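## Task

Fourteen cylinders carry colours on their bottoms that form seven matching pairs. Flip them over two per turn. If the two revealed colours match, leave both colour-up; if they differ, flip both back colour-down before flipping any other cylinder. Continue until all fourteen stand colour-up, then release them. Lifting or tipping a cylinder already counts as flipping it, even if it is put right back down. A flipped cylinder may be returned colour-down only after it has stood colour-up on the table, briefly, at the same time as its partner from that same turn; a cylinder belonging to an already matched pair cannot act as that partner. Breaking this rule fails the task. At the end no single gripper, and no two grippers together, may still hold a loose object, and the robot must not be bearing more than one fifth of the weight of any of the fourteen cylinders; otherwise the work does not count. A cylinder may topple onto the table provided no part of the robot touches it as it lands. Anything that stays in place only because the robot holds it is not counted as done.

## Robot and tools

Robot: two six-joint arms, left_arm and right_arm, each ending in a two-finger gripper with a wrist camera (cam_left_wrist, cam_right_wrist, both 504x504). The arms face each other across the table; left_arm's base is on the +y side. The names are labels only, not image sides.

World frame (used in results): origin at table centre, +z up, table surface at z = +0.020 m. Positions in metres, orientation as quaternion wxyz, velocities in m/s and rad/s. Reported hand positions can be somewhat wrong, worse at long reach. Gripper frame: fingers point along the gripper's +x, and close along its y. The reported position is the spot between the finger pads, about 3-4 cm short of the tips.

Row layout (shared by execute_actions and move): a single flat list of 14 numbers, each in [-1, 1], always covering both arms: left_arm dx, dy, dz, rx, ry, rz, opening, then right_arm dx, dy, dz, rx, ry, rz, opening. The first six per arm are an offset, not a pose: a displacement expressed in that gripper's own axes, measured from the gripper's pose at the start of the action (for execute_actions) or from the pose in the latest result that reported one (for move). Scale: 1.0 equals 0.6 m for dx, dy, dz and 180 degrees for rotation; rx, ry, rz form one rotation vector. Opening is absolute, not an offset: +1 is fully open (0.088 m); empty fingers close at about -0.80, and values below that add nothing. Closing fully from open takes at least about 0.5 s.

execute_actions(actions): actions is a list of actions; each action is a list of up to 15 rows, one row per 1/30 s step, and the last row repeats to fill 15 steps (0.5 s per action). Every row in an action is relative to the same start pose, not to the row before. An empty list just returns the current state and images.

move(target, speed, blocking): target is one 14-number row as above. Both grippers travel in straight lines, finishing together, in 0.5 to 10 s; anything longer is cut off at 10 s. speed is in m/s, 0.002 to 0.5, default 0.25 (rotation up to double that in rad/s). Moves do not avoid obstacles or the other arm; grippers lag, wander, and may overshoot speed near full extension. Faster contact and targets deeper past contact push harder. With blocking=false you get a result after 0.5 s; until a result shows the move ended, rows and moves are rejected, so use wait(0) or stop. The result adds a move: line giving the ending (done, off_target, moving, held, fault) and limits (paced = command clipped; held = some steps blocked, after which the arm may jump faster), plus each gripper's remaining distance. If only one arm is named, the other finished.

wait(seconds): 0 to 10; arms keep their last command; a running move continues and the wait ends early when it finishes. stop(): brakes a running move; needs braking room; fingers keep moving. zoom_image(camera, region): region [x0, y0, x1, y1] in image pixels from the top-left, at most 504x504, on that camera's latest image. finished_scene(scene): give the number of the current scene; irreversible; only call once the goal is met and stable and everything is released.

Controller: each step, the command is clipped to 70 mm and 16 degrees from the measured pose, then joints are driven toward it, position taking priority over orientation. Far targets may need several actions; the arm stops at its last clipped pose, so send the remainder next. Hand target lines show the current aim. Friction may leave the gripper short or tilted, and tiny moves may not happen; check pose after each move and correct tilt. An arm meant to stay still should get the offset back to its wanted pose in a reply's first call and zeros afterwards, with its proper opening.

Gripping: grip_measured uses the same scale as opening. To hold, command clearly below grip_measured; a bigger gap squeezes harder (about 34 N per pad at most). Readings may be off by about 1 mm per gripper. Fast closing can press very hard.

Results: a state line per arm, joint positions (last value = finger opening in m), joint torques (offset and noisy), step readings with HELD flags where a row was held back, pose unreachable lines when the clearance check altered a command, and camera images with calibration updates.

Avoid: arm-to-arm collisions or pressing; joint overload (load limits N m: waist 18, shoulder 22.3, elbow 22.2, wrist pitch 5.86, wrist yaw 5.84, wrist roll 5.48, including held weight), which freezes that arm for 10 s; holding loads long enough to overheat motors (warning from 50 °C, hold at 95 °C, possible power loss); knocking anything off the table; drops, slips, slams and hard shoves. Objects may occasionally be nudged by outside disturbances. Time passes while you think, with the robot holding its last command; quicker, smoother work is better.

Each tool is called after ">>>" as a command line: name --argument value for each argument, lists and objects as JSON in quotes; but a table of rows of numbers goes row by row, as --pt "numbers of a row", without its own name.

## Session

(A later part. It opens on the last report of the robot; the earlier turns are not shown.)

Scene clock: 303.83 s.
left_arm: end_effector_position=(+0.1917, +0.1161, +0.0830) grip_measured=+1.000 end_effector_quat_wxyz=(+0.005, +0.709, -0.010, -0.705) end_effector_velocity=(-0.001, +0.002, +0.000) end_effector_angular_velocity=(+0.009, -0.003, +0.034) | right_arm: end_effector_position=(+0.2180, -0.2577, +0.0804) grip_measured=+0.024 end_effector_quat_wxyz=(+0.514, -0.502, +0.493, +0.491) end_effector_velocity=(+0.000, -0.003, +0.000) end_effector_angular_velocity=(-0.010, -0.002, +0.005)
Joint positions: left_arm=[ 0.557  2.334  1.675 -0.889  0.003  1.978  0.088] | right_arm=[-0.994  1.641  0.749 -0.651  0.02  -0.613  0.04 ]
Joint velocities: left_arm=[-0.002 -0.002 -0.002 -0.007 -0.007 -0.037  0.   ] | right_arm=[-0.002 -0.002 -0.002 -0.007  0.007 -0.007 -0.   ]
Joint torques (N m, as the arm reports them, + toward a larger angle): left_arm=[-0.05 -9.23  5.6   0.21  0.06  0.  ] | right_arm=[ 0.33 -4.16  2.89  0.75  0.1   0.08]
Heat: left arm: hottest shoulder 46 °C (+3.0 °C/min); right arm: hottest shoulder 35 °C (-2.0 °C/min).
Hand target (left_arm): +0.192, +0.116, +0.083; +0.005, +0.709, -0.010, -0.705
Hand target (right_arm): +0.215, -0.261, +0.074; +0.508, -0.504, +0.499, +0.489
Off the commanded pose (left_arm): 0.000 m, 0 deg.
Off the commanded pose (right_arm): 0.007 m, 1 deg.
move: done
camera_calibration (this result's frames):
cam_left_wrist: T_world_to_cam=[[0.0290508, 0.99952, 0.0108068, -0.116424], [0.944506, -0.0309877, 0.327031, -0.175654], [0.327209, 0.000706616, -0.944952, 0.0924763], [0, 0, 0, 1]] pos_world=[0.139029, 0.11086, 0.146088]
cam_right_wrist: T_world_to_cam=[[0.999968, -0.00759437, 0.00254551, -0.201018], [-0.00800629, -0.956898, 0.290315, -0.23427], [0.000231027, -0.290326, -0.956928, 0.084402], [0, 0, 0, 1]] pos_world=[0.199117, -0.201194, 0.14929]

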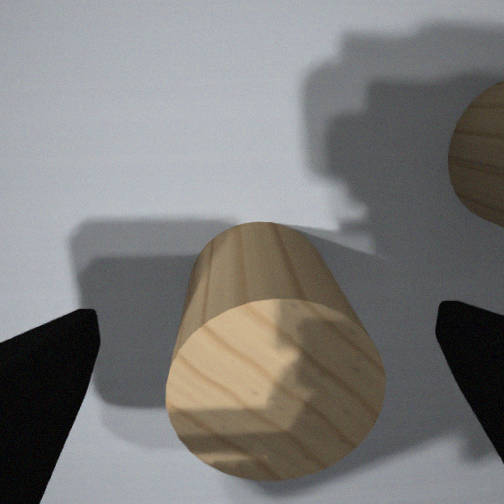

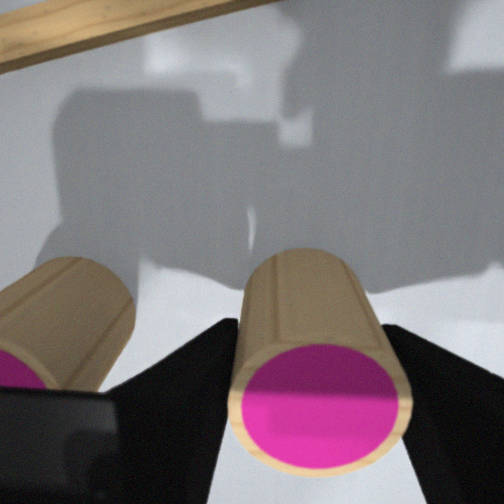

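>>> move --target '[0,0,0,0,0,0,1,0,0,0,0,0,0,0.6]'

>>> move --target '[0,0,0,0,0,0,1,-0.13,0,0,0,0,0,0.6]' --speed 0.15

>>> move --target '[0,0,0,0,0,0,-0.3,0,0,0,0,0,0,1]'

>>> move --target '[-0.17,0,0,0,0,0,-0.3,0,0,0,0,0,0,1]' --speed 0.15

Scene clock: 315.77 s.
left_arm: end_effector_position=(+0.1916, +0.1162, +0.0829) grip_measured=+1.000 end_effector_quat_wxyz=(+0.005, +0.709, -0.010, -0.705) end_effector_velocity=(+0.000, -0.001, +0.000) end_effector_angular_velocity=(-0.004, -0.009, +0.020) | right_arm: end_effector_position=(+0.2181, -0.2574, +0.0803) grip_measured=+0.599 end_effector_quat_wxyz=(+0.514, -0.502, +0.492, +0.492) end_effector_velocity=(-0.004, -0.004, -0.000) end_effector_angular_velocity=(-0.014, +0.019, +0.005)
Joint positions: left_arm=[ 0.557  2.334  1.674 -0.889  0.003  1.978  0.088] | right_arm=[-0.993  1.641  0.748 -0.649  0.02  -0.613  0.068]
Joint velocities: left_arm=[-0.002 -0.002 -0.002  0.007 -0.007 -0.022  0.   ] | right_arm=[-0.002 -0.002 -0.002 -0.022 -0.007 -0.007  0.   ]
Joint torques (N m, as the arm reports them, + toward a larger angle): left_arm=[-0.12 -9.23  5.42  0.22  0.06  0.  ] | right_arm=[ 0.01 -5.81  4.64 -0.01 -0.03 -0.02]
Heat: left arm: hottest shoulder 47 °C (+1.0 °C/min); right arm: hottest shoulder 34 °C (-2.0 °C/min).
Hand target (left_arm): +0.192, +0.116, +0.083; +0.005, +0.709, -0.010, -0.705
Hand target (right_arm): +0.218, -0.258, +0.080; +0.514, -0.502, +0.492, +0.491
Off the commanded pose (left_arm): 0.000 m, 0 deg.
Off the commanded pose (right_arm): 0.000 m, 0 deg.
move: done
camera_calibration (this result's frames):
cam_left_wrist: T_world_to_cam=[[0.0290524, 0.999516, 0.0111537, -0.116563], [0.944554, -0.0311026, 0.32688, -0.17556], [0.327068, 0.00103868, -0.945, 0.0923994], [0, 0, 0, 1]] pos_world=[0.138991, 0.11095, 0.146004]
cam_right_wrist: T_world_to_cam=[[0.999964, -0.00759897, 0.00364571, -0.201238], [-0.0083281, -0.957349, 0.288814, -0.233845], [0.00129553, -0.288834, -0.957378, 0.0846283], [0, 0, 0, 1]] pos_world=[0.199174, -0.200956, 0.149293]

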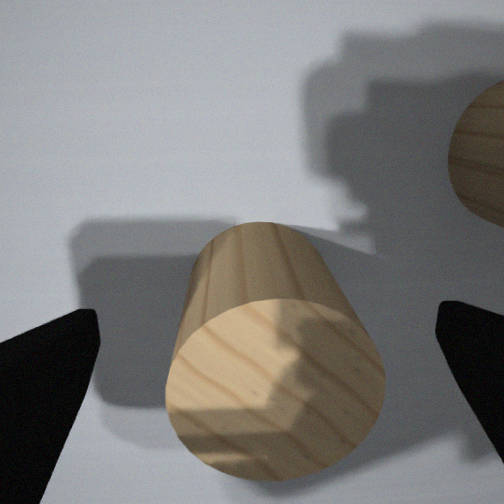

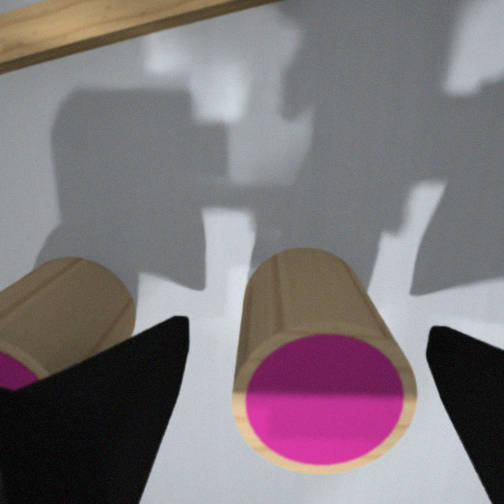

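Scene clock: 316.73 s.
left_arm: end_effector_position=(+0.1916, +0.1162, +0.0829) grip_measured=+1.000 end_effector_quat_wxyz=(+0.005, +0.709, -0.010, -0.705) end_effector_velocity=(-0.001, +0.003, -0.001) end_effector_angular_velocity=(+0.014, -0.002, +0.005) | right_arm: end_effector_position=(+0.2144, -0.2610, +0.1534) grip_measured=+0.600 end_effector_quat_wxyz=(+0.508, -0.504, +0.497, +0.492) end_effector_velocity=(-0.001, +0.003, +0.003) end_effector_angular_velocity=(+0.019, +0.014, +0.005)
Joint positions: left_arm=[ 0.557  2.334  1.674 -0.889  0.003  1.978  0.088] | right_arm=[-0.99   1.488  0.926 -0.997  0.02  -0.613  0.068]
Joint velocities: left_arm=[-0.002 -0.002 -0.007 -0.007 -0.007 -0.007  0.   ] | right_arm=[-0.002 -0.002  0.012 -0.007 -0.022 -0.007  0.   ]
Joint torques (N m, as the arm reports them, + toward a larger angle): left_arm=[ 0.02 -9.11  5.52  0.21  0.06  0.01] | right_arm=[ 0.29 -6.17  6.82  0.04 -0.03  0.16]
Heat: left arm: hottest shoulder 47 °C (+1.0 °C/min); right arm: hottest shoulder 34 °C (-2.0 °C/min).
Hand target (left_arm): +0.192, +0.116, +0.083; +0.005, +0.709, -0.010, -0.705
Hand target (right_arm): +0.216, -0.258, +0.158; +0.514, -0.502, +0.492, +0.492
Off the commanded pose (left_arm): 0.000 m, 0 deg.
Off the commanded pose (right_arm): 0.006 m, 1 deg.
move: done
camera_calibration (this result's frames):
cam_left_wrist: T_world_to_cam=[[0.0290524, 0.999516, 0.0111537, -0.116563], [0.944554, -0.0311026, 0.32688, -0.17556], [0.327068, 0.00103868, -0.945, 0.0923994], [0, 0, 0, 1]] pos_world=[0.138991, 0.11095, 0.146004]
cam_right_wrist: T_world_to_cam=[[0.999974, -0.00418048, -0.00585095, -0.195534], [-0.00222129, -0.953435, 0.301589, -0.260745], [-0.00683929, -0.301569, -0.95342, 0.151422], [0, 0, 0, 1]] pos_world=[0.195985, -0.203757, 0.221862]

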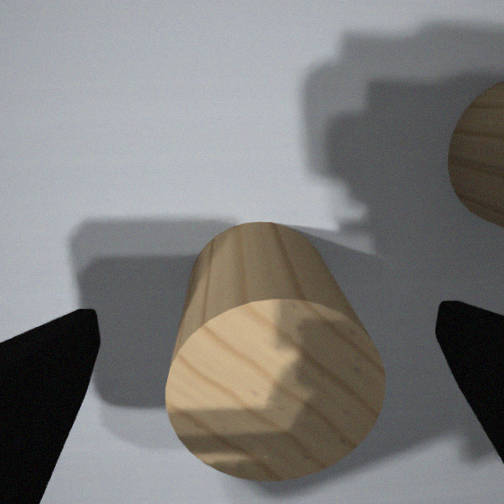

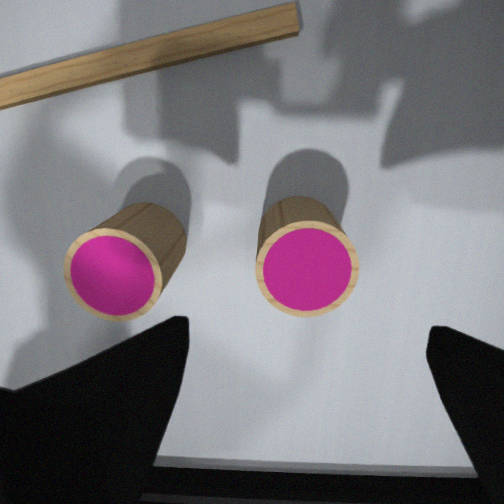

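Scene clock: 317.33 s.
left_arm: end_effector_position=(+0.1915, +0.1163, +0.0828) grip_measured=+0.034 end_effector_quat_wxyz=(+0.005, +0.709, -0.010, -0.705) end_effector_velocity=(-0.002, -0.002, +0.000) end_effector_angular_velocity=(-0.010, +0.004, -0.010) | right_arm: end_effector_position=(+0.2144, -0.2610, +0.1534) grip_measured=+1.000 end_effector_quat_wxyz=(+0.508, -0.504, +0.497, +0.492) end_effector_velocity=(+0.002, -0.000, +0.001) end_effector_angular_velocity=(+0.014, -0.001, -0.005)
Joint positions: left_arm=[ 0.557  2.334  1.674 -0.89   0.004  1.978  0.041] | right_arm=[-0.99   1.488  0.926 -0.997  0.02  -0.613  0.088]
Joint velocities: left_arm=[-0.002 -0.002 -0.002  0.007  0.007  0.007  0.   ] | right_arm=[-0.012 -0.007 -0.002  0.007 -0.007 -0.007  0.   ]
Joint torques (N m, as the arm reports them, + toward a larger angle): left_arm=[-0.06 -9.13  5.52  0.19  0.04  0.02] | right_arm=[ 0.07 -5.35  5.43  0.13 -0.03 -0.01]
Heat: left arm: hottest shoulder 47 °C (+1.0 °C/min); right arm: hottest shoulder 34 °C (-2.0 °C/min).
Hand target (left_arm): +0.192, +0.116, +0.083; +0.005, +0.709, -0.010, -0.705
Hand target (right_arm): +0.214, -0.261, +0.153; +0.508, -0.504, +0.497, +0.492
Off the commanded pose (left_arm): 0.000 m, 0 deg.
Off the commanded pose (right_arm): 0.000 m, 0 deg.
move: done
camera_calibration (this result's frames):
cam_left_wrist: T_world_to_cam=[[0.029449, 0.999498, 0.011691, -0.116777], [0.944751, -0.0316522, 0.326257, -0.175328], [0.326464, 0.00143714, -0.945209, 0.0923682], [0, 0, 0, 1]] pos_world=[0.138925, 0.111036, 0.145874]
cam_right_wrist: T_world_to_cam=[[0.999976, -0.00379917, -0.0058514, -0.195435], [-0.00185753, -0.953433, 0.301598, -0.260824], [-0.00672474, -0.30158, -0.953417, 0.151394], [0, 0, 0, 1]] pos_world=[0.195963, -0.203764, 0.221862]

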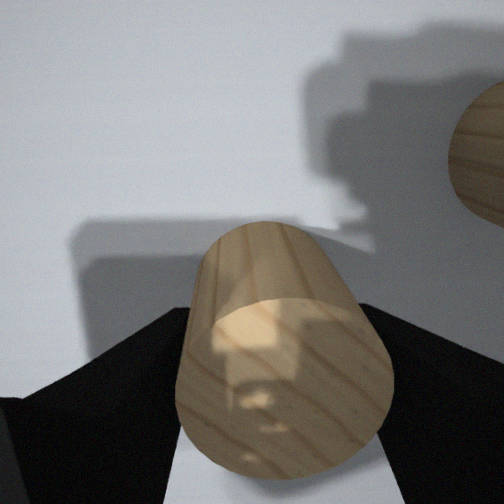

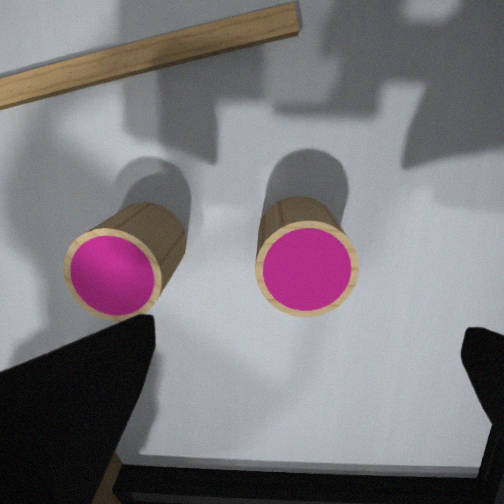

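Scene clock: 318.47 s.
left_arm: end_effector_position=(+0.1899, +0.1201, +0.1765) grip_measured=+0.034 end_effector_quat_wxyz=(-0.002, +0.706, -0.004, -0.708) end_effector_velocity=(-0.003, +0.001, +0.002) end_effector_angular_velocity=(+0.008, +0.012, +0.020) | right_arm: end_effector_position=(+0.2144, -0.2610, +0.1534) grip_measured=+1.000 end_effector_quat_wxyz=(+0.508, -0.504, +0.497, +0.492) end_effector_velocity=(-0.002, -0.002, -0.000) end_effector_angular_velocity=(-0.002, +0.010, +0.005)
Joint positions: left_arm=[ 0.557  2.233  1.887 -1.224  0.004  1.978  0.041] | right_arm=[-0.99   1.488  0.926 -0.997  0.02  -0.613  0.088]
Joint velocities: left_arm=[-0.002  0.002  0.012 -0.022  0.007 -0.022 -0.   ] | right_arm=[-0.002 -0.002 -0.002 -0.007 -0.007 -0.007  0.   ]
Joint torques (N m, as the arm reports them, + toward a larger angle): left_arm=[ -0.12 -10.28   7.05  -0.03   0.04  -0.01] | right_arm=[ 0.05 -5.38  5.43  0.12 -0.03 -0.01]
Heat: left arm: hottest shoulder 48 °C (+3.0 °C/min); right arm: hottest shoulder 34 °C (-2.0 °C/min).
Hand target (left_arm): +0.191, +0.118, +0.185; +0.005, +0.709, -0.010, -0.705
Hand target (right_arm): +0.214, -0.261, +0.153; +0.508, -0.504, +0.497, +0.492
Off the commanded pose (left_arm): 0.008 m, 1 deg.
Off the commanded pose (right_arm): 0.000 m, 0 deg.
move: done
camera_calibration (this result's frames):
cam_left_wrist: T_world_to_cam=[[0.0296089, 0.99912, 0.0297238, -0.124807], [0.947239, -0.0375415, 0.318322, -0.202643], [0.319157, 0.0187304, -0.947517, 0.181244], [0, 0, 0, 1]] pos_world=[0.137802, 0.113695, 0.239947]
cam_right_wrist: T_world_to_cam=[[0.999976, -0.00379917, -0.0058514, -0.195435], [-0.00185753, -0.953433, 0.301598, -0.260824], [-0.00672474, -0.30158, -0.953417, 0.151394], [0, 0, 0, 1]] pos_world=[0.195963, -0.203764, 0.221862]

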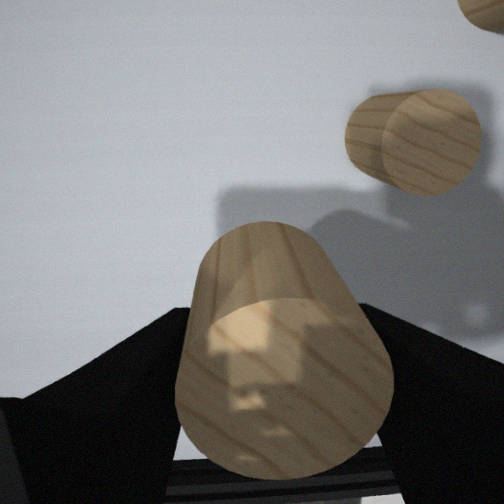

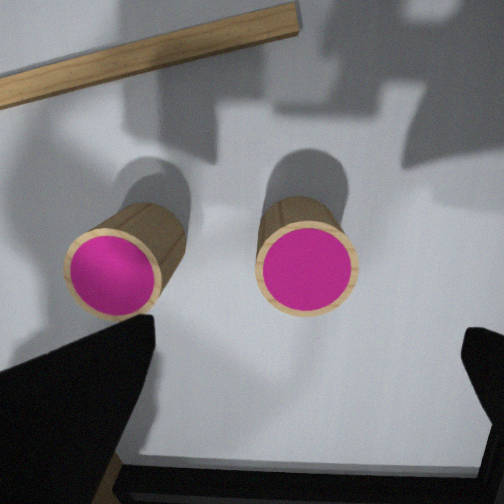

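>>> move --target '[-0.139,0.167,0.355,0,0,0.503,-0.3,-0.164,0.397,0.26,0,-0.497,0,1]' --speed 0.3

Scene clock: 323.13 s.
left_arm: end_effector_position=(-0.0235, +0.0254, +0.2593) grip_measured=+0.033 end_effector_quat_wxyz=(+0.497, +0.493, -0.504, -0.506) end_effector_velocity=(+0.002, +0.000, +0.000) end_effector_angular_velocity=(-0.012, +0.009, +0.020) | right_arm: end_effector_position=(-0.0245, -0.1048, +0.2516) grip_measured=+1.000 end_effector_quat_wxyz=(+0.708, +0.001, +0.002, +0.707) end_effector_velocity=(-0.000, +0.001, +0.002) end_effector_angular_velocity=(+0.020, +0.002, +0.005)
Joint positions: left_arm=[ 0.034  1.967  0.826  1.143 -0.104  1.565  0.041] | right_arm=[0.084 1.494 0.34  1.152 0.454 0.004 0.088]
Joint velocities: left_arm=[-0.002  0.007 -0.002  0.022 -0.022 -0.007  0.   ] | right_arm=[-0.002  0.012 -0.002  0.037 -0.007 -0.007  0.   ]
Joint torques (N m, as the arm reports them, + toward a larger angle): left_arm=[-0.21 -6.46  6.53  2.15 -0.19  0.07] | right_arm=[ 0.29 -3.9   4.57  1.9   0.11 -0.14]
Heat: left arm: hottest shoulder 48 °C (+3.0 °C/min); right arm: hottest shoulder 34 °C (-2.0 °C/min).
Hand target (left_arm): -0.024, +0.023, +0.261; +0.500, +0.493, -0.505, -0.502
Hand target (right_arm): -0.025, -0.105, +0.248; +0.708, -0.006, +0.001, +0.706
Off the commanded pose (left_arm): 0.004 m, 1 deg.
Off the commanded pose (right_arm): 0.006 m, 2 deg.
move: done
camera_calibration (this result's frames):
cam_left_wrist: T_world_to_cam=[[0.0157804, 0.0304075, -0.999413, 0.264804], [0.952672, 0.30303, 0.0242622, 0.0373558], [0.30359, -0.952496, -0.0241865, 0.11441], [0, 0, 0, 1]] pos_world=[-0.0745002, 0.0896028, 0.266509]
cam_right_wrist: T_world_to_cam=[[0.999619, 0.0275901, 0.00118092, 0.0461969], [0.00944336, -0.301332, -0.953473, 0.242401], [-0.0259506, 0.95312, -0.301477, 0.257508], [0, 0, 0, 1]] pos_world=[-0.0417859, -0.173667, 0.308701]

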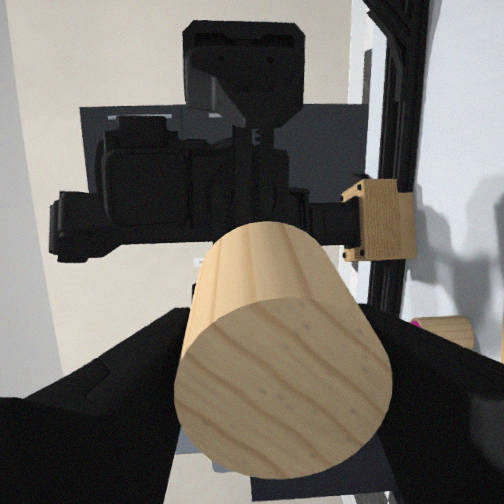

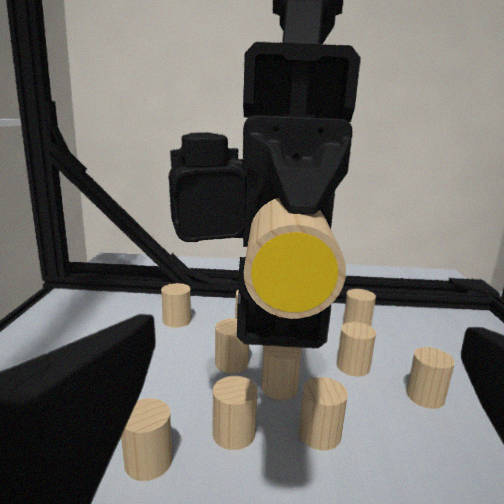

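>>> move --target '[0,0,0,0,0,0,-0.3,0.13,0.001,0.006,0,0,0,1]' --speed 0.1

>>> move --target '[0,0,0,0,0,0,-0.3,0,0,0,0,0,0,-0.3]'

>>> move --target '[0,0,0,0,0,0,1,0,0,0,0,0,0,-0.3]'

>>> move --target '[-0.06,0,0,0,0,0,1,-0.09,0,0,0,0,0,-0.3]' --speed 0.12

Scene clock: 327.27 s.
left_arm: end_effector_position=(-0.0235, +0.0252, +0.2590) grip_measured=+0.033 end_effector_quat_wxyz=(+0.497, +0.493, -0.503, -0.506) end_effector_velocity=(+0.000, +0.002, -0.003) end_effector_angular_velocity=(+0.012, +0.006, +0.005) | right_arm: end_effector_position=(-0.0249, -0.0302, +0.2569) grip_measured=+1.000 end_effector_quat_wxyz=(+0.708, +0.003, +0.000, +0.706) end_effector_velocity=(-0.003, +0.002, +0.000) end_effector_angular_velocity=(-0.002, -0.023, +0.019)
Joint positions: left_arm=[ 0.034  1.968  0.827  1.143 -0.104  1.565  0.041] | right_arm=[-0.027  1.725  0.613  1.116  0.343  0.004  0.088]
Joint velocities: left_arm=[-0.002 -0.002 -0.007 -0.007 -0.007 -0.007 -0.   ] | right_arm=[-0.002  0.002  0.007 -0.007 -0.022 -0.022  0.   ]
Joint torques (N m, as the arm reports them, + toward a larger angle): left_arm=[-0.04 -7.21  5.52  1.69  0.   -0.08] | right_arm=[-0.02 -5.6   6.5   1.55 -0.12 -0.01]
Heat: left arm: hottest shoulder 47 °C (+2.0 °C/min); right arm: hottest shoulder 34 °C (-2.0 °C/min).
Hand target (left_arm): -0.023, +0.025, +0.259; +0.497, +0.493, -0.503, -0.506
Hand target (right_arm): -0.025, -0.027, +0.255; +0.708, +0.001, +0.001, +0.707
Off the commanded pose (left_arm): 0.000 m, 0 deg.
Off the commanded pose (right_arm): 0.004 m, 0 deg.
move: done
camera_calibration (this result's frames):
cam_left_wrist: T_world_to_cam=[[0.0157682, 0.0304136, -0.999413, 0.264571], [0.952557, 0.303393, 0.0242616, 0.0373488], [0.303953, -0.95238, -0.0241867, 0.114275], [0, 0, 0, 1]] pos_world=[-0.0744829, 0.0894554, 0.266273]
cam_right_wrist: T_world_to_cam=[[0.99963, 0.0272045, 0.000174912, 0.0448035], [0.00823844, -0.296581, -0.954972, 0.270477], [-0.0259277, 0.95462, -0.296696, 0.186793], [0, 0, 0, 1]] pos_world=[-0.0421721, -0.099317, 0.313711]

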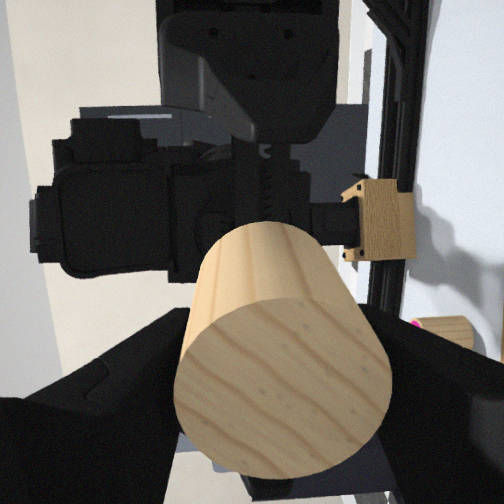

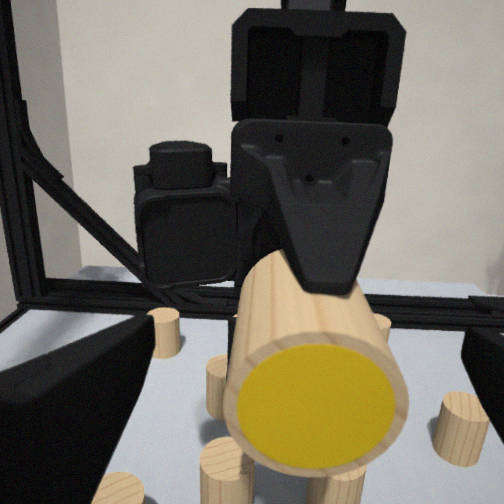

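Scene clock: 327.77 s.
left_arm: end_effector_position=(-0.0231, +0.0252, +0.2590) grip_measured=+0.033 end_effector_quat_wxyz=(+0.498, +0.494, -0.503, -0.505) end_effector_velocity=(-0.005, +0.001, -0.005) end_effector_angular_velocity=(+0.022, +0.005, -0.015) | right_arm: end_effector_position=(-0.0253, -0.0302, +0.2567) grip_measured=+0.024 end_effector_quat_wxyz=(+0.707, +0.003, +0.001, +0.707) end_effector_velocity=(+0.001, -0.002, +0.002) end_effector_angular_velocity=(+0.007, -0.005, +0.005)
Joint positions: left_arm=[ 0.034  1.968  0.827  1.143 -0.105  1.565  0.041] | right_arm=[-0.026  1.726  0.613  1.116  0.342  0.004  0.04 ]
Joint velocities: left_arm=[-0.007 -0.002 -0.002 -0.022  0.007 -0.007 -0.   ] | right_arm=[-0.002 -0.007 -0.007  0.007 -0.007 -0.007 -0.   ]
Joint torques (N m, as the arm reports them, + toward a larger angle): left_arm=[-0.08 -7.21  5.48  1.74  0.04 -0.05] | right_arm=[ 0.01 -7.03  5.18  1.81  0.06 -0.01]
Heat: left arm: hottest shoulder 47 °C (+2.0 °C/min); right arm: hottest shoulder 34 °C (-2.0 °C/min).
Hand target (left_arm): -0.024, +0.025, +0.259; +0.497, +0.493, -0.503, -0.506
Hand target (right_arm): -0.025, -0.030, +0.257; +0.708, +0.003, +0.001, +0.706
Off the commanded pose (left_arm): 0.000 m, 0 deg.
Off the commanded pose (right_arm): 0.000 m, 0 deg.
move: done
camera_calibration (this result's frames):
cam_left_wrist: T_world_to_cam=[[0.0157199, 0.0304379, -0.999413, 0.264564], [0.952093, 0.304846, 0.0242599, 0.0369644], [0.305406, -0.951915, -0.0241875, 0.114168], [0, 0, 0, 1]] pos_world=[-0.0742201, 0.0893573, 0.266273]
cam_right_wrist: T_world_to_cam=[[0.999576, 0.0291114, 0.000415864, 0.0451984], [0.00905422, -0.297249, -0.954757, 0.270196], [-0.0276707, 0.954356, -0.297387, 0.186849], [0, 0, 0, 1]] pos_world=[-0.0424555, -0.099321, 0.313519]

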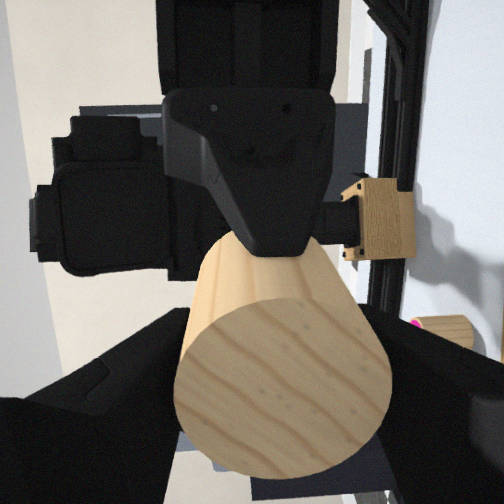

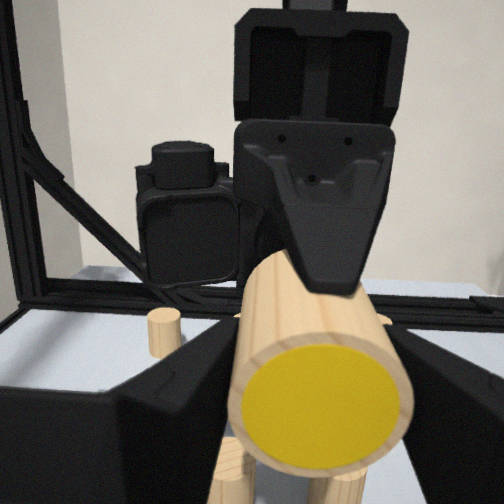

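Scene clock: 328.47 s.
left_arm: end_effector_position=(-0.0231, +0.0253, +0.2589) grip_measured=+1.000 end_effector_quat_wxyz=(+0.498, +0.494, -0.503, -0.506) end_effector_velocity=(-0.002, +0.000, -0.004) end_effector_angular_velocity=(+0.012, +0.006, -0.010) | right_arm: end_effector_position=(-0.0253, -0.0302, +0.2567) grip_measured=+0.024 end_effector_quat_wxyz=(+0.707, +0.003, +0.001, +0.707) end_effector_velocity=(+0.000, -0.000, -0.005) end_effector_angular_velocity=(-0.021, -0.000, +0.005)
Joint positions: left_arm=[ 0.034  1.968  0.826  1.143 -0.105  1.565  0.088] | right_arm=[-0.026  1.726  0.613  1.116  0.342  0.004  0.04 ]
Joint velocities: left_arm=[-0.002  0.002 -0.002 -0.007  0.007 -0.007  0.   ] | right_arm=[-0.002 -0.002 -0.002 -0.022 -0.007  0.007 -0.   ]
Joint torques (N m, as the arm reports them, + toward a larger angle): left_arm=[-0.04 -7.07  5.33  1.77 -0.01 -0.04] | right_arm=[ 0.05 -6.99  5.19  1.8   0.02 -0.02]
Heat: left arm: hottest shoulder 47 °C (+2.0 °C/min); right arm: hottest shoulder 34 °C (-2.0 °C/min).
Hand target (left_arm): -0.023, +0.025, +0.259; +0.498, +0.494, -0.503, -0.506
Hand target (right_arm): -0.025, -0.030, +0.257; +0.707, +0.003, +0.001, +0.707
Off the commanded pose (left_arm): 0.000 m, 0 deg.
Off the commanded pose (right_arm): 0.000 m, 0 deg.
move: done
camera_calibration (this result's frames):
cam_left_wrist: T_world_to_cam=[[0.0157665, 0.0308163, -0.999401, 0.264407], [0.952091, 0.304837, 0.0244197, 0.0368952], [0.305407, -0.951906, -0.0245337, 0.114323], [0, 0, 0, 1]] pos_world=[-0.0742113, 0.0894293, 0.266153]
cam_right_wrist: T_world_to_cam=[[0.999576, 0.0291114, 0.000415864, 0.0451984], [0.00905422, -0.297249, -0.954757, 0.270196], [-0.0276707, 0.954356, -0.297387, 0.186849], [0, 0, 0, 1]] pos_world=[-0.0424555, -0.099321, 0.313519]

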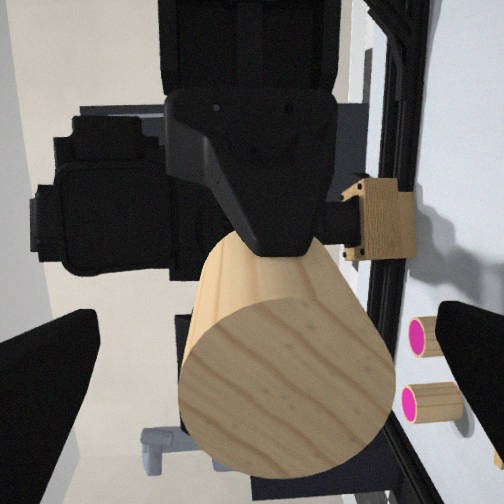

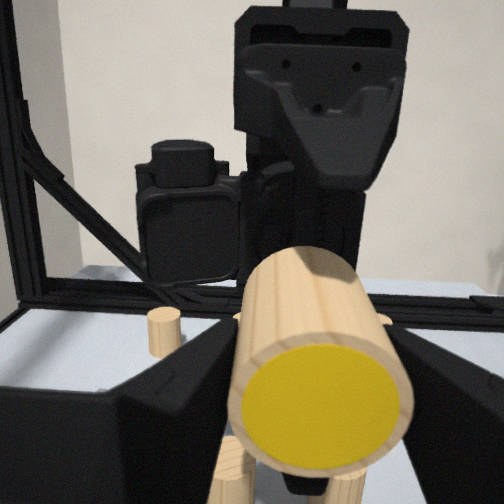

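Scene clock: 329.37 s.
left_arm: end_effector_position=(-0.0228, +0.0592, +0.2548) grip_measured=+1.000 end_effector_quat_wxyz=(+0.494, +0.496, -0.502, -0.509) end_effector_velocity=(-0.002, +0.002, -0.003) end_effector_angular_velocity=(+0.012, -0.009, -0.000) | right_arm: end_effector_position=(-0.0259, -0.0810, +0.2571) grip_measured=+0.024 end_effector_quat_wxyz=(+0.707, +0.004, +0.000, +0.707) end_effector_velocity=(-0.001, -0.003, -0.002) end_effector_angular_velocity=(-0.007, -0.025, +0.010)
Joint positions: left_arm=[ 0.024  1.884  0.678  1.197 -0.112  1.565  0.088] | right_arm=[0.045 1.56  0.43  1.136 0.413 0.004 0.04 ]
Joint velocities: left_arm=[-0.007 -0.002 -0.007 -0.007 -0.007  0.007  0.   ] | right_arm=[ 0.002 -0.012 -0.012 -0.007 -0.007 -0.022  0.   ]
Joint torques (N m, as the arm reports them, + toward a larger angle): left_arm=[-0.32 -7.62  4.58  2.06 -0.22 -0.05] | right_arm=[ 0.31 -6.7   3.7   1.79  0.1   0.  ]
Heat: left arm: hottest shoulder 47 °C (+2.0 °C/min); right arm: hottest shoulder 34 °C (-2.0 °C/min).
Hand target (left_arm): -0.023, +0.061, +0.259; +0.498, +0.494, -0.503, -0.506
Hand target (right_arm): -0.025, -0.084, +0.257; +0.707, +0.003, +0.001, +0.707
Off the commanded pose (left_arm): 0.005 m, 1 deg.
Off the commanded pose (right_arm): 0.003 m, 0 deg.
move: done
camera_calibration (this result's frames):
cam_left_wrist: T_world_to_cam=[[0.0172387, 0.0409581, -0.999012, 0.25855], [0.953211, 0.300931, 0.0287862, 0.0254538], [0.301813, -0.952766, -0.033854, 0.148759], [0, 0, 0, 1]] pos_world=[-0.0736174, 0.123483, 0.262598]
cam_right_wrist: T_world_to_cam=[[0.999554, 0.0298746, -0.00038516, 0.047505], [0.0084786, -0.295994, -0.955152, 0.255713], [-0.0286488, 0.954722, -0.296115, 0.235126], [0, 0, 0, 1]] pos_world=[-0.0429158, -0.15021, 0.313888]

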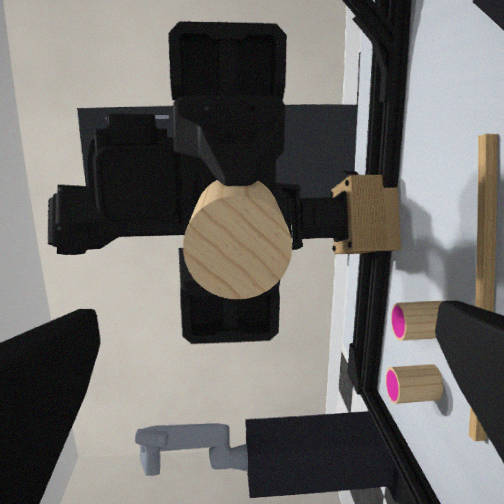

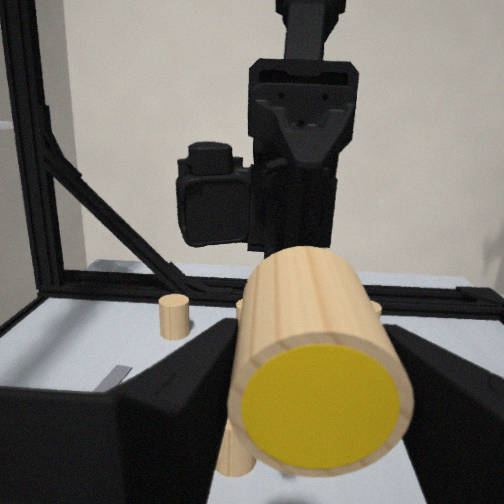

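>>> move --target '[-0.215,-0.175,-0.29,0,0,-0.495,1,-0.123,0.057,-0.178,-0.003,0.506,-0.003,-0.3]' --speed 0.3

Scene clock: 334.50 s.
left_arm: end_effector_position=(+0.1507, +0.1864, +0.1508) grip_measured=+1.000 end_effector_quat_wxyz=(+0.001, +0.704, -0.010, -0.710) end_effector_velocity=(-0.000, +0.001, +0.004) end_effector_angular_velocity=(+0.018, -0.001, -0.024) | right_arm: end_effector_position=(-0.0592, -0.1564, +0.1505) grip_measured=+0.024 end_effector_quat_wxyz=(+0.503, -0.505, +0.499, +0.493) end_effector_velocity=(+0.001, -0.003, +0.003) end_effector_angular_velocity=(-0.023, -0.002, +0.005)
Joint positions: left_arm=[ 0.532  1.954  1.354 -0.96   0.014  1.958  0.088] | right_arm=[ 0.052  1.831  1.291 -1.044  0.012  0.424  0.04 ]
Joint velocities: left_arm=[-0.002  0.002  0.022 -0.037 -0.007  0.022  0.   ] | right_arm=[-0.002  0.002  0.017 -0.037 -0.007 -0.007 -0.   ]
Joint torques (N m, as the arm reports them, + toward a larger angle): left_arm=[ 0.19 -6.3   6.68  0.   -0.16  0.11] | right_arm=[-0.29 -6.66  6.97 -0.17 -0.08 -0.02]
Heat: left arm: hottest shoulder 47 °C (+1.0 °C/min); right arm: hottest shoulder 35 °C (+0.0 °C/min).
Hand target (left_arm): +0.153, +0.185, +0.150; -0.002, +0.706, -0.008, -0.709
Hand target (right_arm): -0.060, -0.154, +0.149; +0.502, -0.506, +0.501, +0.491
Off the commanded pose (left_arm): 0.003 m, 1 deg.
Off the commanded pose (right_arm): 0.003 m, 1 deg.
move: done
camera_calibration (this result's frames):
cam_left_wrist: T_world_to_cam=[[0.0340079, 0.999272, 0.0172902, -0.187973], [0.949052, -0.0377121, 0.312856, -0.154279], [0.31328, 0.00576973, -0.949643, 0.171756], [0, 0, 0, 1]] pos_world=[0.0990035, 0.181027, 0.214624]
cam_right_wrist: T_world_to_cam=[[0.999927, 0.00122737, -0.0119822, 0.0802528], [0.00485895, -0.951363, 0.308035, -0.160915], [-0.0110213, -0.308071, -0.9513, 0.176686], [0, 0, 0, 1]] pos_world=[-0.0775178, -0.0987549, 0.21861]

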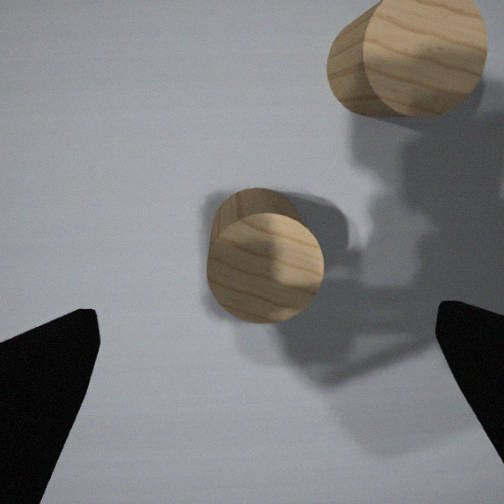

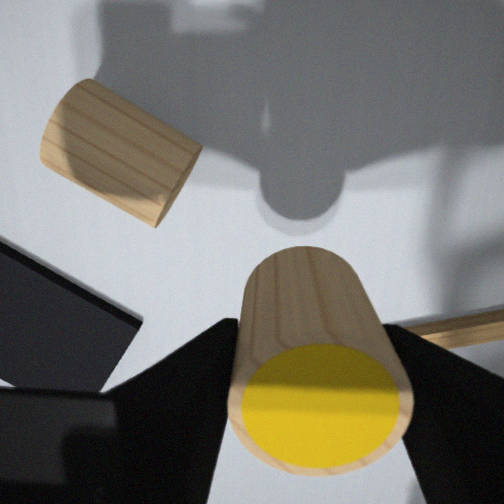

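>>> move --target '[0.128,-0.008,-0.006,0,0,0,1,0.108,0,0,0,0,0,-0.3]' --speed 0.09

>>> move --target '[0,0,0,0,0,0,-0.3,0.021,0,0,0,0.004,0,-0.3]' --speed 0.03

Scene clock: 337.53 s.
left_arm: end_effector_position=(+0.1540, +0.1886, +0.0777) grip_measured=+1.000 end_effector_quat_wxyz=(+0.004, +0.705, -0.012, -0.709) end_effector_velocity=(-0.002, +0.001, +0.000) end_effector_angular_velocity=(+0.010, -0.004, +0.000) | right_arm: end_effector_position=(-0.0606, -0.1534, +0.0921) grip_measured=+0.024 end_effector_quat_wxyz=(+0.506, -0.498, +0.496, +0.500) end_effector_velocity=(-0.001, -0.003, +0.000) end_effector_angular_velocity=(-0.010, +0.004, -0.005)
Joint positions: left_arm=[ 0.543  2.077  1.21  -0.684  0.013  1.967  0.088] | right_arm=[ 0.052  1.916  1.151 -0.799  0.012  0.424  0.04 ]
Joint velocities: left_arm=[-0.007 -0.002 -0.002 -0.007 -0.007 -0.007  0.   ] | right_arm=[ 0.002 -0.002 -0.002 -0.007 -0.007  0.007 -0.   ]
Joint torques (N m, as the arm reports them, + toward a larger angle): left_arm=[ 0.17 -6.52  4.53  0.42  0.07  0.1 ] | right_arm=[-0.15 -6.99  3.59  0.33  0.06 -0.08]
Heat: left arm: hottest shoulder 46 °C (-1.0 °C/min); right arm: hottest shoulder 35 °C (+0.0 °C/min).
Hand target (left_arm): +0.154, +0.191, +0.074; +0.001, +0.704, -0.009, -0.710
Hand target (right_arm): -0.058, -0.157, +0.086; +0.503, -0.505, +0.499, +0.493
Off the commanded pose (left_arm): 0.004 m, 0 deg.
Off the commanded pose (right_arm): 0.008 m, 1 deg.
move: done
camera_calibration (this result's frames):
cam_left_wrist: T_world_to_cam=[[0.0327973, 0.999413, 0.0098524, -0.18821], [0.947835, -0.0342289, 0.316917, -0.135165], [0.317068, -0.00105556, -0.948402, 0.101881], [0, 0, 0, 1]] pos_world=[0.101984, 0.18358, 0.141315]
cam_right_wrist: T_world_to_cam=[[0.999774, 0.00153729, -0.0212182, 0.081897], [0.00762617, -0.956997, 0.289999, -0.139145], [-0.0198599, -0.290095, -0.956792, 0.124834], [0, 0, 0, 1]] pos_world=[-0.0783381, -0.0970731, 0.16153]

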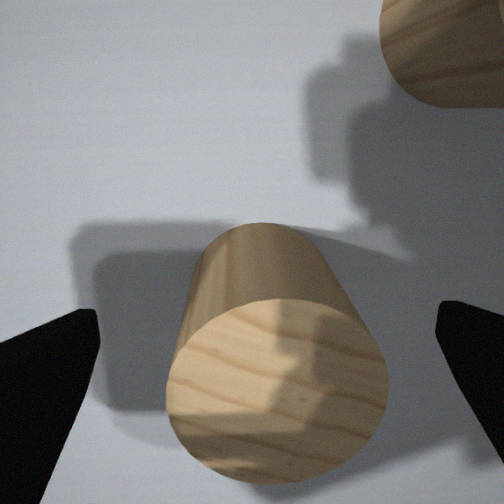

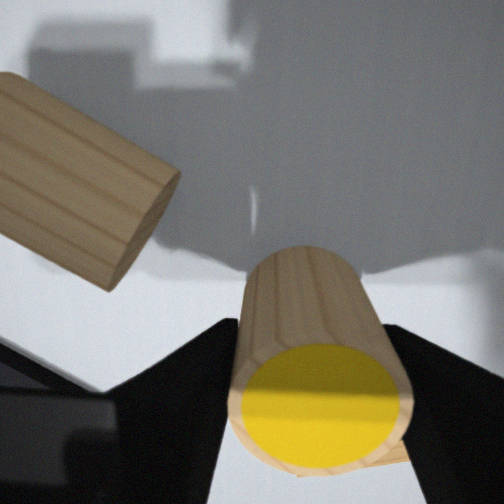

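Scene clock: 338.27 s.
left_arm: end_effector_position=(+0.1538, +0.1887, +0.0777) grip_measured=+0.034 end_effector_quat_wxyz=(+0.004, +0.705, -0.012, -0.709) end_effector_velocity=(+0.000, +0.004, +0.001) end_effector_angular_velocity=(+0.019, +0.000, +0.025) | right_arm: end_effector_position=(-0.0627, -0.1495, +0.0860) grip_measured=+0.024 end_effector_quat_wxyz=(+0.506, -0.495, +0.496, +0.503) end_effector_velocity=(+0.002, +0.000, +0.001) end_effector_angular_velocity=(+0.001, -0.008, +0.005)
Joint positions: left_arm=[ 0.543  2.077  1.21  -0.685  0.014  1.967  0.041] | right_arm=[ 0.052  1.936  1.151 -0.77   0.01   0.424  0.04 ]
Joint velocities: left_arm=[ 0.002 -0.002  0.002 -0.022 -0.007 -0.022 -0.   ] | right_arm=[-0.002 -0.002  0.002 -0.007  0.007 -0.007 -0.   ]
Joint torques (N m, as the arm reports them, + toward a larger angle): left_arm=[-0.16 -7.26  4.98  0.22  0.04 -0.01] | right_arm=[-0.19 -6.91  3.66  0.3  -0.11 -0.1 ]
Heat: left arm: hottest shoulder 46 °C (-1.0 °C/min); right arm: hottest shoulder 35 °C (+0.0 °C/min).
Hand target (left_arm): +0.154, +0.189, +0.078; +0.004, +0.705, -0.012, -0.709
Hand target (right_arm): -0.061, -0.153, +0.080; +0.502, -0.501, +0.499, +0.497
Off the commanded pose (left_arm): 0.000 m, 0 deg.
Off the commanded pose (right_arm): 0.008 m, 1 deg.
move: done
camera_calibration (this result's frames):
cam_left_wrist: T_world_to_cam=[[0.0328212, 0.999409, 0.0102395, -0.188348], [0.948149, -0.034375, 0.315961, -0.134947], [0.316126, -0.000661587, -0.948717, 0.102028], [0, 0, 0, 1]] pos_world=[0.101878, 0.183666, 0.141363]
cam_right_wrist: T_world_to_cam=[[0.999642, 0.00174042, -0.0266834, 0.0842951], [0.00921584, -0.959167, 0.282692, -0.133258], [-0.0251019, -0.282837, -0.95884, 0.121004], [0, 0, 0, 1]] pos_world=[-0.0799995, -0.0937393, 0.155943]

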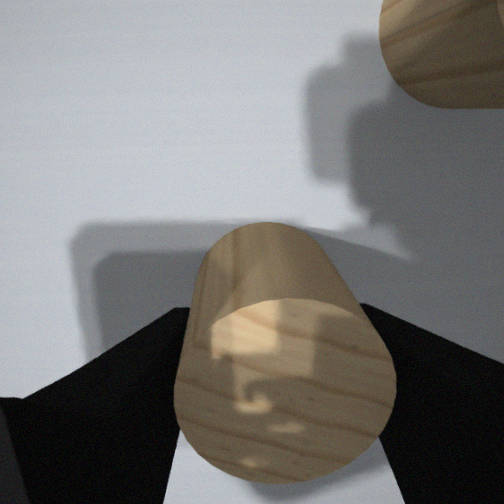

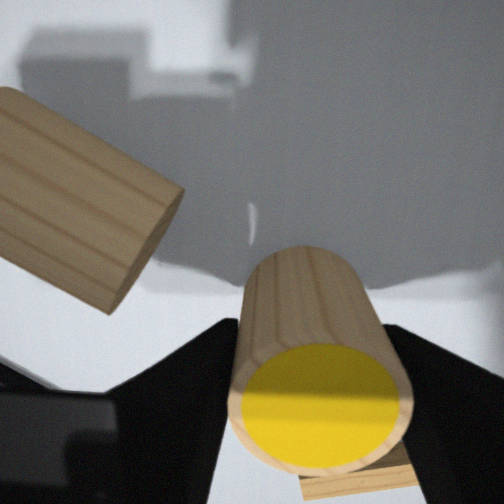

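>>> move --target '[0,0,0,0,0,0,-0.3,0.016,0,0,0,0.006,0,-0.3]' --speed 0.03

>>> move --target '[0,0,0,0,0,0,-0.3,0,0,0,0,0,0,0.6]'

>>> move --target '[-0.18,0,0,0,0,0,-0.3,-0.13,0,0,0,0,0,0.6]' --speed 0.15

Scene clock: 340.80 s.
left_arm: end_effector_position=(+0.1538, +0.1887, +0.0777) grip_measured=+0.033 end_effector_quat_wxyz=(+0.004, +0.705, -0.012, -0.709) end_effector_velocity=(-0.001, +0.003, +0.001) end_effector_angular_velocity=(+0.010, -0.004, +0.005) | right_arm: end_effector_position=(-0.0628, -0.1490, +0.0834) grip_measured=+0.024 end_effector_quat_wxyz=(+0.505, -0.495, +0.498, +0.502) end_effector_velocity=(+0.003, -0.002, -0.001) end_effector_angular_velocity=(-0.008, -0.012, +0.005)
Joint positions: left_arm=[ 0.543  2.077  1.21  -0.685  0.014  1.967  0.041] | right_arm=[ 0.05   1.944  1.151 -0.764  0.006  0.424  0.04 ]
Joint velocities: left_arm=[-0.002 -0.007 -0.007 -0.007 -0.007 -0.007 -0.   ] | right_arm=[-0.002  0.002 -0.002 -0.007  0.007 -0.007 -0.   ]
Joint torques (N m, as the arm reports them, + toward a larger angle): left_arm=[-0.1  -7.32  4.97  0.19  0.05  0.02] | right_arm=[-0.08 -6.05  5.1   0.63 -0.13 -0.11]
Heat: left arm: hottest shoulder 46 °C (-1.0 °C/min); right arm: hottest shoulder 35 °C (+0.0 °C/min).
Hand target (left_arm): +0.154, +0.189, +0.078; +0.004, +0.705, -0.012, -0.709
Hand target (right_arm): -0.063, -0.149, +0.077; +0.502, -0.499, +0.500, +0.498
Off the commanded pose (left_arm): 0.000 m, 0 deg.
Off the commanded pose (right_arm): 0.007 m, 1 deg.
move: done
camera_calibration (this result's frames):
cam_left_wrist: T_world_to_cam=[[0.0328212, 0.999409, 0.0102395, -0.188348], [0.948149, -0.034375, 0.315961, -0.134947], [0.316126, -0.000661587, -0.948717, 0.102028], [0, 0, 0, 1]] pos_world=[0.101878, 0.183666, 0.141363]
cam_right_wrist: T_world_to_cam=[[0.999568, -0.000201573, -0.0293912, 0.0843206], [0.00821121, -0.958246, 0.285828, -0.132203], [-0.0282216, -0.285946, -0.95783, 0.117895], [0, 0, 0, 1]] pos_world=[-0.0798714, -0.0929548, 0.153189]

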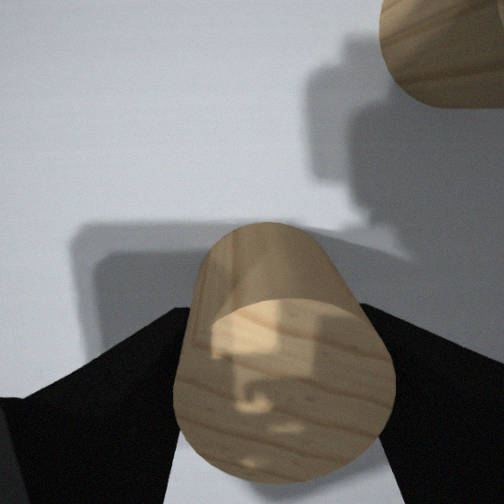

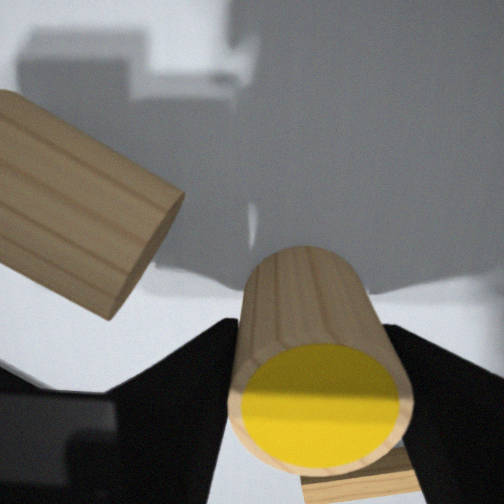

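Scene clock: 341.47 s.
left_arm: end_effector_position=(+0.1538, +0.1887, +0.0777) grip_measured=+0.033 end_effector_quat_wxyz=(+0.004, +0.705, -0.012, -0.709) end_effector_velocity=(-0.002, +0.008, -0.002) end_effector_angular_velocity=(+0.038, -0.008, +0.000) | right_arm: end_effector_position=(-0.0630, -0.1487, +0.0834) grip_measured=+0.598 end_effector_quat_wxyz=(+0.505, -0.494, +0.498, +0.503) end_effector_velocity=(-0.001, +0.003, +0.001) end_effector_angular_velocity=(+0.017, +0.016, -0.010)
Joint positions: left_arm=[ 0.543  2.077  1.21  -0.685  0.014  1.967  0.041] | right_arm=[ 0.05   1.944  1.151 -0.762  0.005  0.424  0.068]
Joint velocities: left_arm=[-0.007  0.002 -0.007 -0.022 -0.022 -0.007 -0.   ] | right_arm=[-0.002 -0.007 -0.007  0.022 -0.007  0.007  0.001]
Joint torques (N m, as the arm reports them, + toward a larger angle): left_arm=[-0.06 -7.31  4.96  0.2   0.04  0.  ] | right_arm=[ 0.09 -8.42  4.9   0.03  0.02 -0.02]
Heat: left arm: hottest shoulder 46 °C (-1.0 °C/min); right arm: hottest shoulder 35 °C (+0.0 °C/min).
Hand target (left_arm): +0.154, +0.189, +0.078; +0.004, +0.705, -0.012, -0.709
Hand target (right_arm): -0.063, -0.149, +0.083; +0.505, -0.495, +0.498, +0.503
Off the commanded pose (left_arm): 0.000 m, 0 deg.
Off the commanded pose (right_arm): 0.000 m, 0 deg.
move: done
camera_calibration (this result's frames):
cam_left_wrist: T_world_to_cam=[[0.0328212, 0.999409, 0.0102395, -0.188348], [0.948149, -0.034375, 0.315961, -0.134947], [0.316126, -0.000661587, -0.948717, 0.102028], [0, 0, 0, 1]] pos_world=[0.101878, 0.183666, 0.141363]
cam_right_wrist: T_world_to_cam=[[0.999539, -0.000158926, -0.0303598, 0.0845938], [0.00849296, -0.958599, 0.284632, -0.131869], [-0.0291481, -0.284759, -0.958156, 0.11812], [0, 0, 0, 1]] pos_world=[-0.0799919, -0.0927606, 0.153279]

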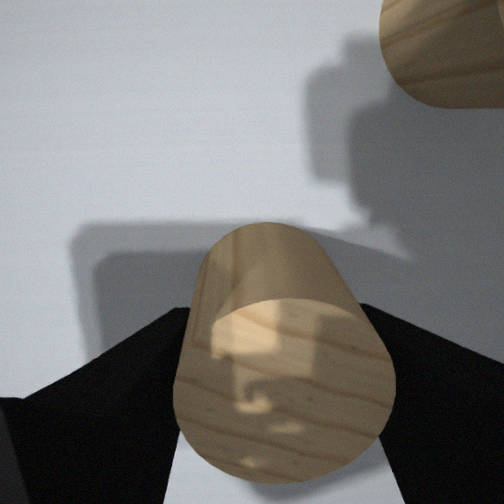

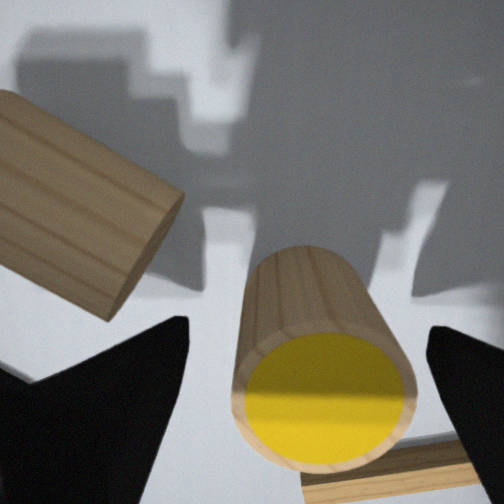

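Scene clock: 342.63 s.
left_arm: end_effector_position=(+0.1522, +0.1926, +0.1789) grip_measured=+0.032 end_effector_quat_wxyz=(-0.002, +0.702, -0.006, -0.712) end_effector_velocity=(-0.000, +0.001, +0.002) end_effector_angular_velocity=(+0.014, -0.002, +0.005) | right_arm: end_effector_position=(-0.0613, -0.1524, +0.1558) grip_measured=+0.600 end_effector_quat_wxyz=(+0.503, -0.500, +0.500, +0.497) end_effector_velocity=(-0.001, +0.000, +0.003) end_effector_angular_velocity=(-0.001, +0.008, +0.005)
Joint positions: left_arm=[ 0.543  1.912  1.412 -1.072  0.014  1.967  0.041] | right_arm=[ 0.05   1.832  1.314 -1.054  0.006  0.424  0.068]
Joint velocities: left_arm=[-0.002  0.002  0.012 -0.022 -0.007 -0.007 -0.   ] | right_arm=[-0.002 -0.002  0.007 -0.007 -0.007 -0.007 -0.   ]
Joint torques (N m, as the arm reports them, + toward a larger angle): left_arm=[ 0.1  -8.14  6.93 -0.06  0.05  0.07] | right_arm=[ 0.17 -8.95  6.92 -0.1   0.01  0.02]
Heat: left arm: hottest shoulder 46 °C (-1.0 °C/min); right arm: hottest shoulder 36 °C (+1.0 °C/min).
Hand target (left_arm): +0.154, +0.190, +0.185; +0.004, +0.705, -0.012, -0.709
Hand target (right_arm): -0.063, -0.150, +0.161; +0.505, -0.494, +0.498, +0.503
Off the commanded pose (left_arm): 0.007 m, 1 deg.
Off the commanded pose (right_arm): 0.006 m, 1 deg.
move: done
camera_calibration (this result's frames):
cam_left_wrist: T_world_to_cam=[[0.0329532, 0.999084, 0.0273153, -0.196216], [0.950345, -0.0397841, 0.308644, -0.163277], [0.309448, 0.0157882, -0.950785, 0.196744], [0, 0, 0, 1]] pos_world=[0.100754, 0.186434, 0.242815]
cam_right_wrist: T_world_to_cam=[[0.999735, -0.00057611, -0.0230289, 0.0839232], [0.00635006, -0.954063, 0.299538, -0.157726], [-0.0221436, -0.299604, -0.953807, 0.183996], [0, 0, 0, 1]] pos_world=[-0.0788251, -0.0953062, 0.224674]

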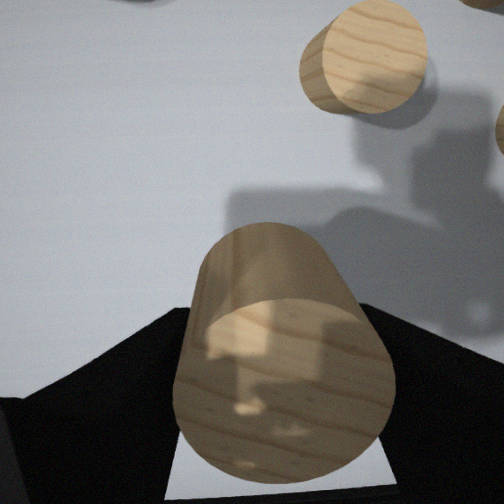

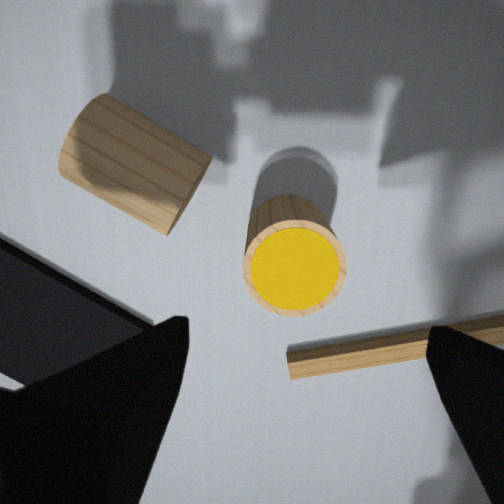

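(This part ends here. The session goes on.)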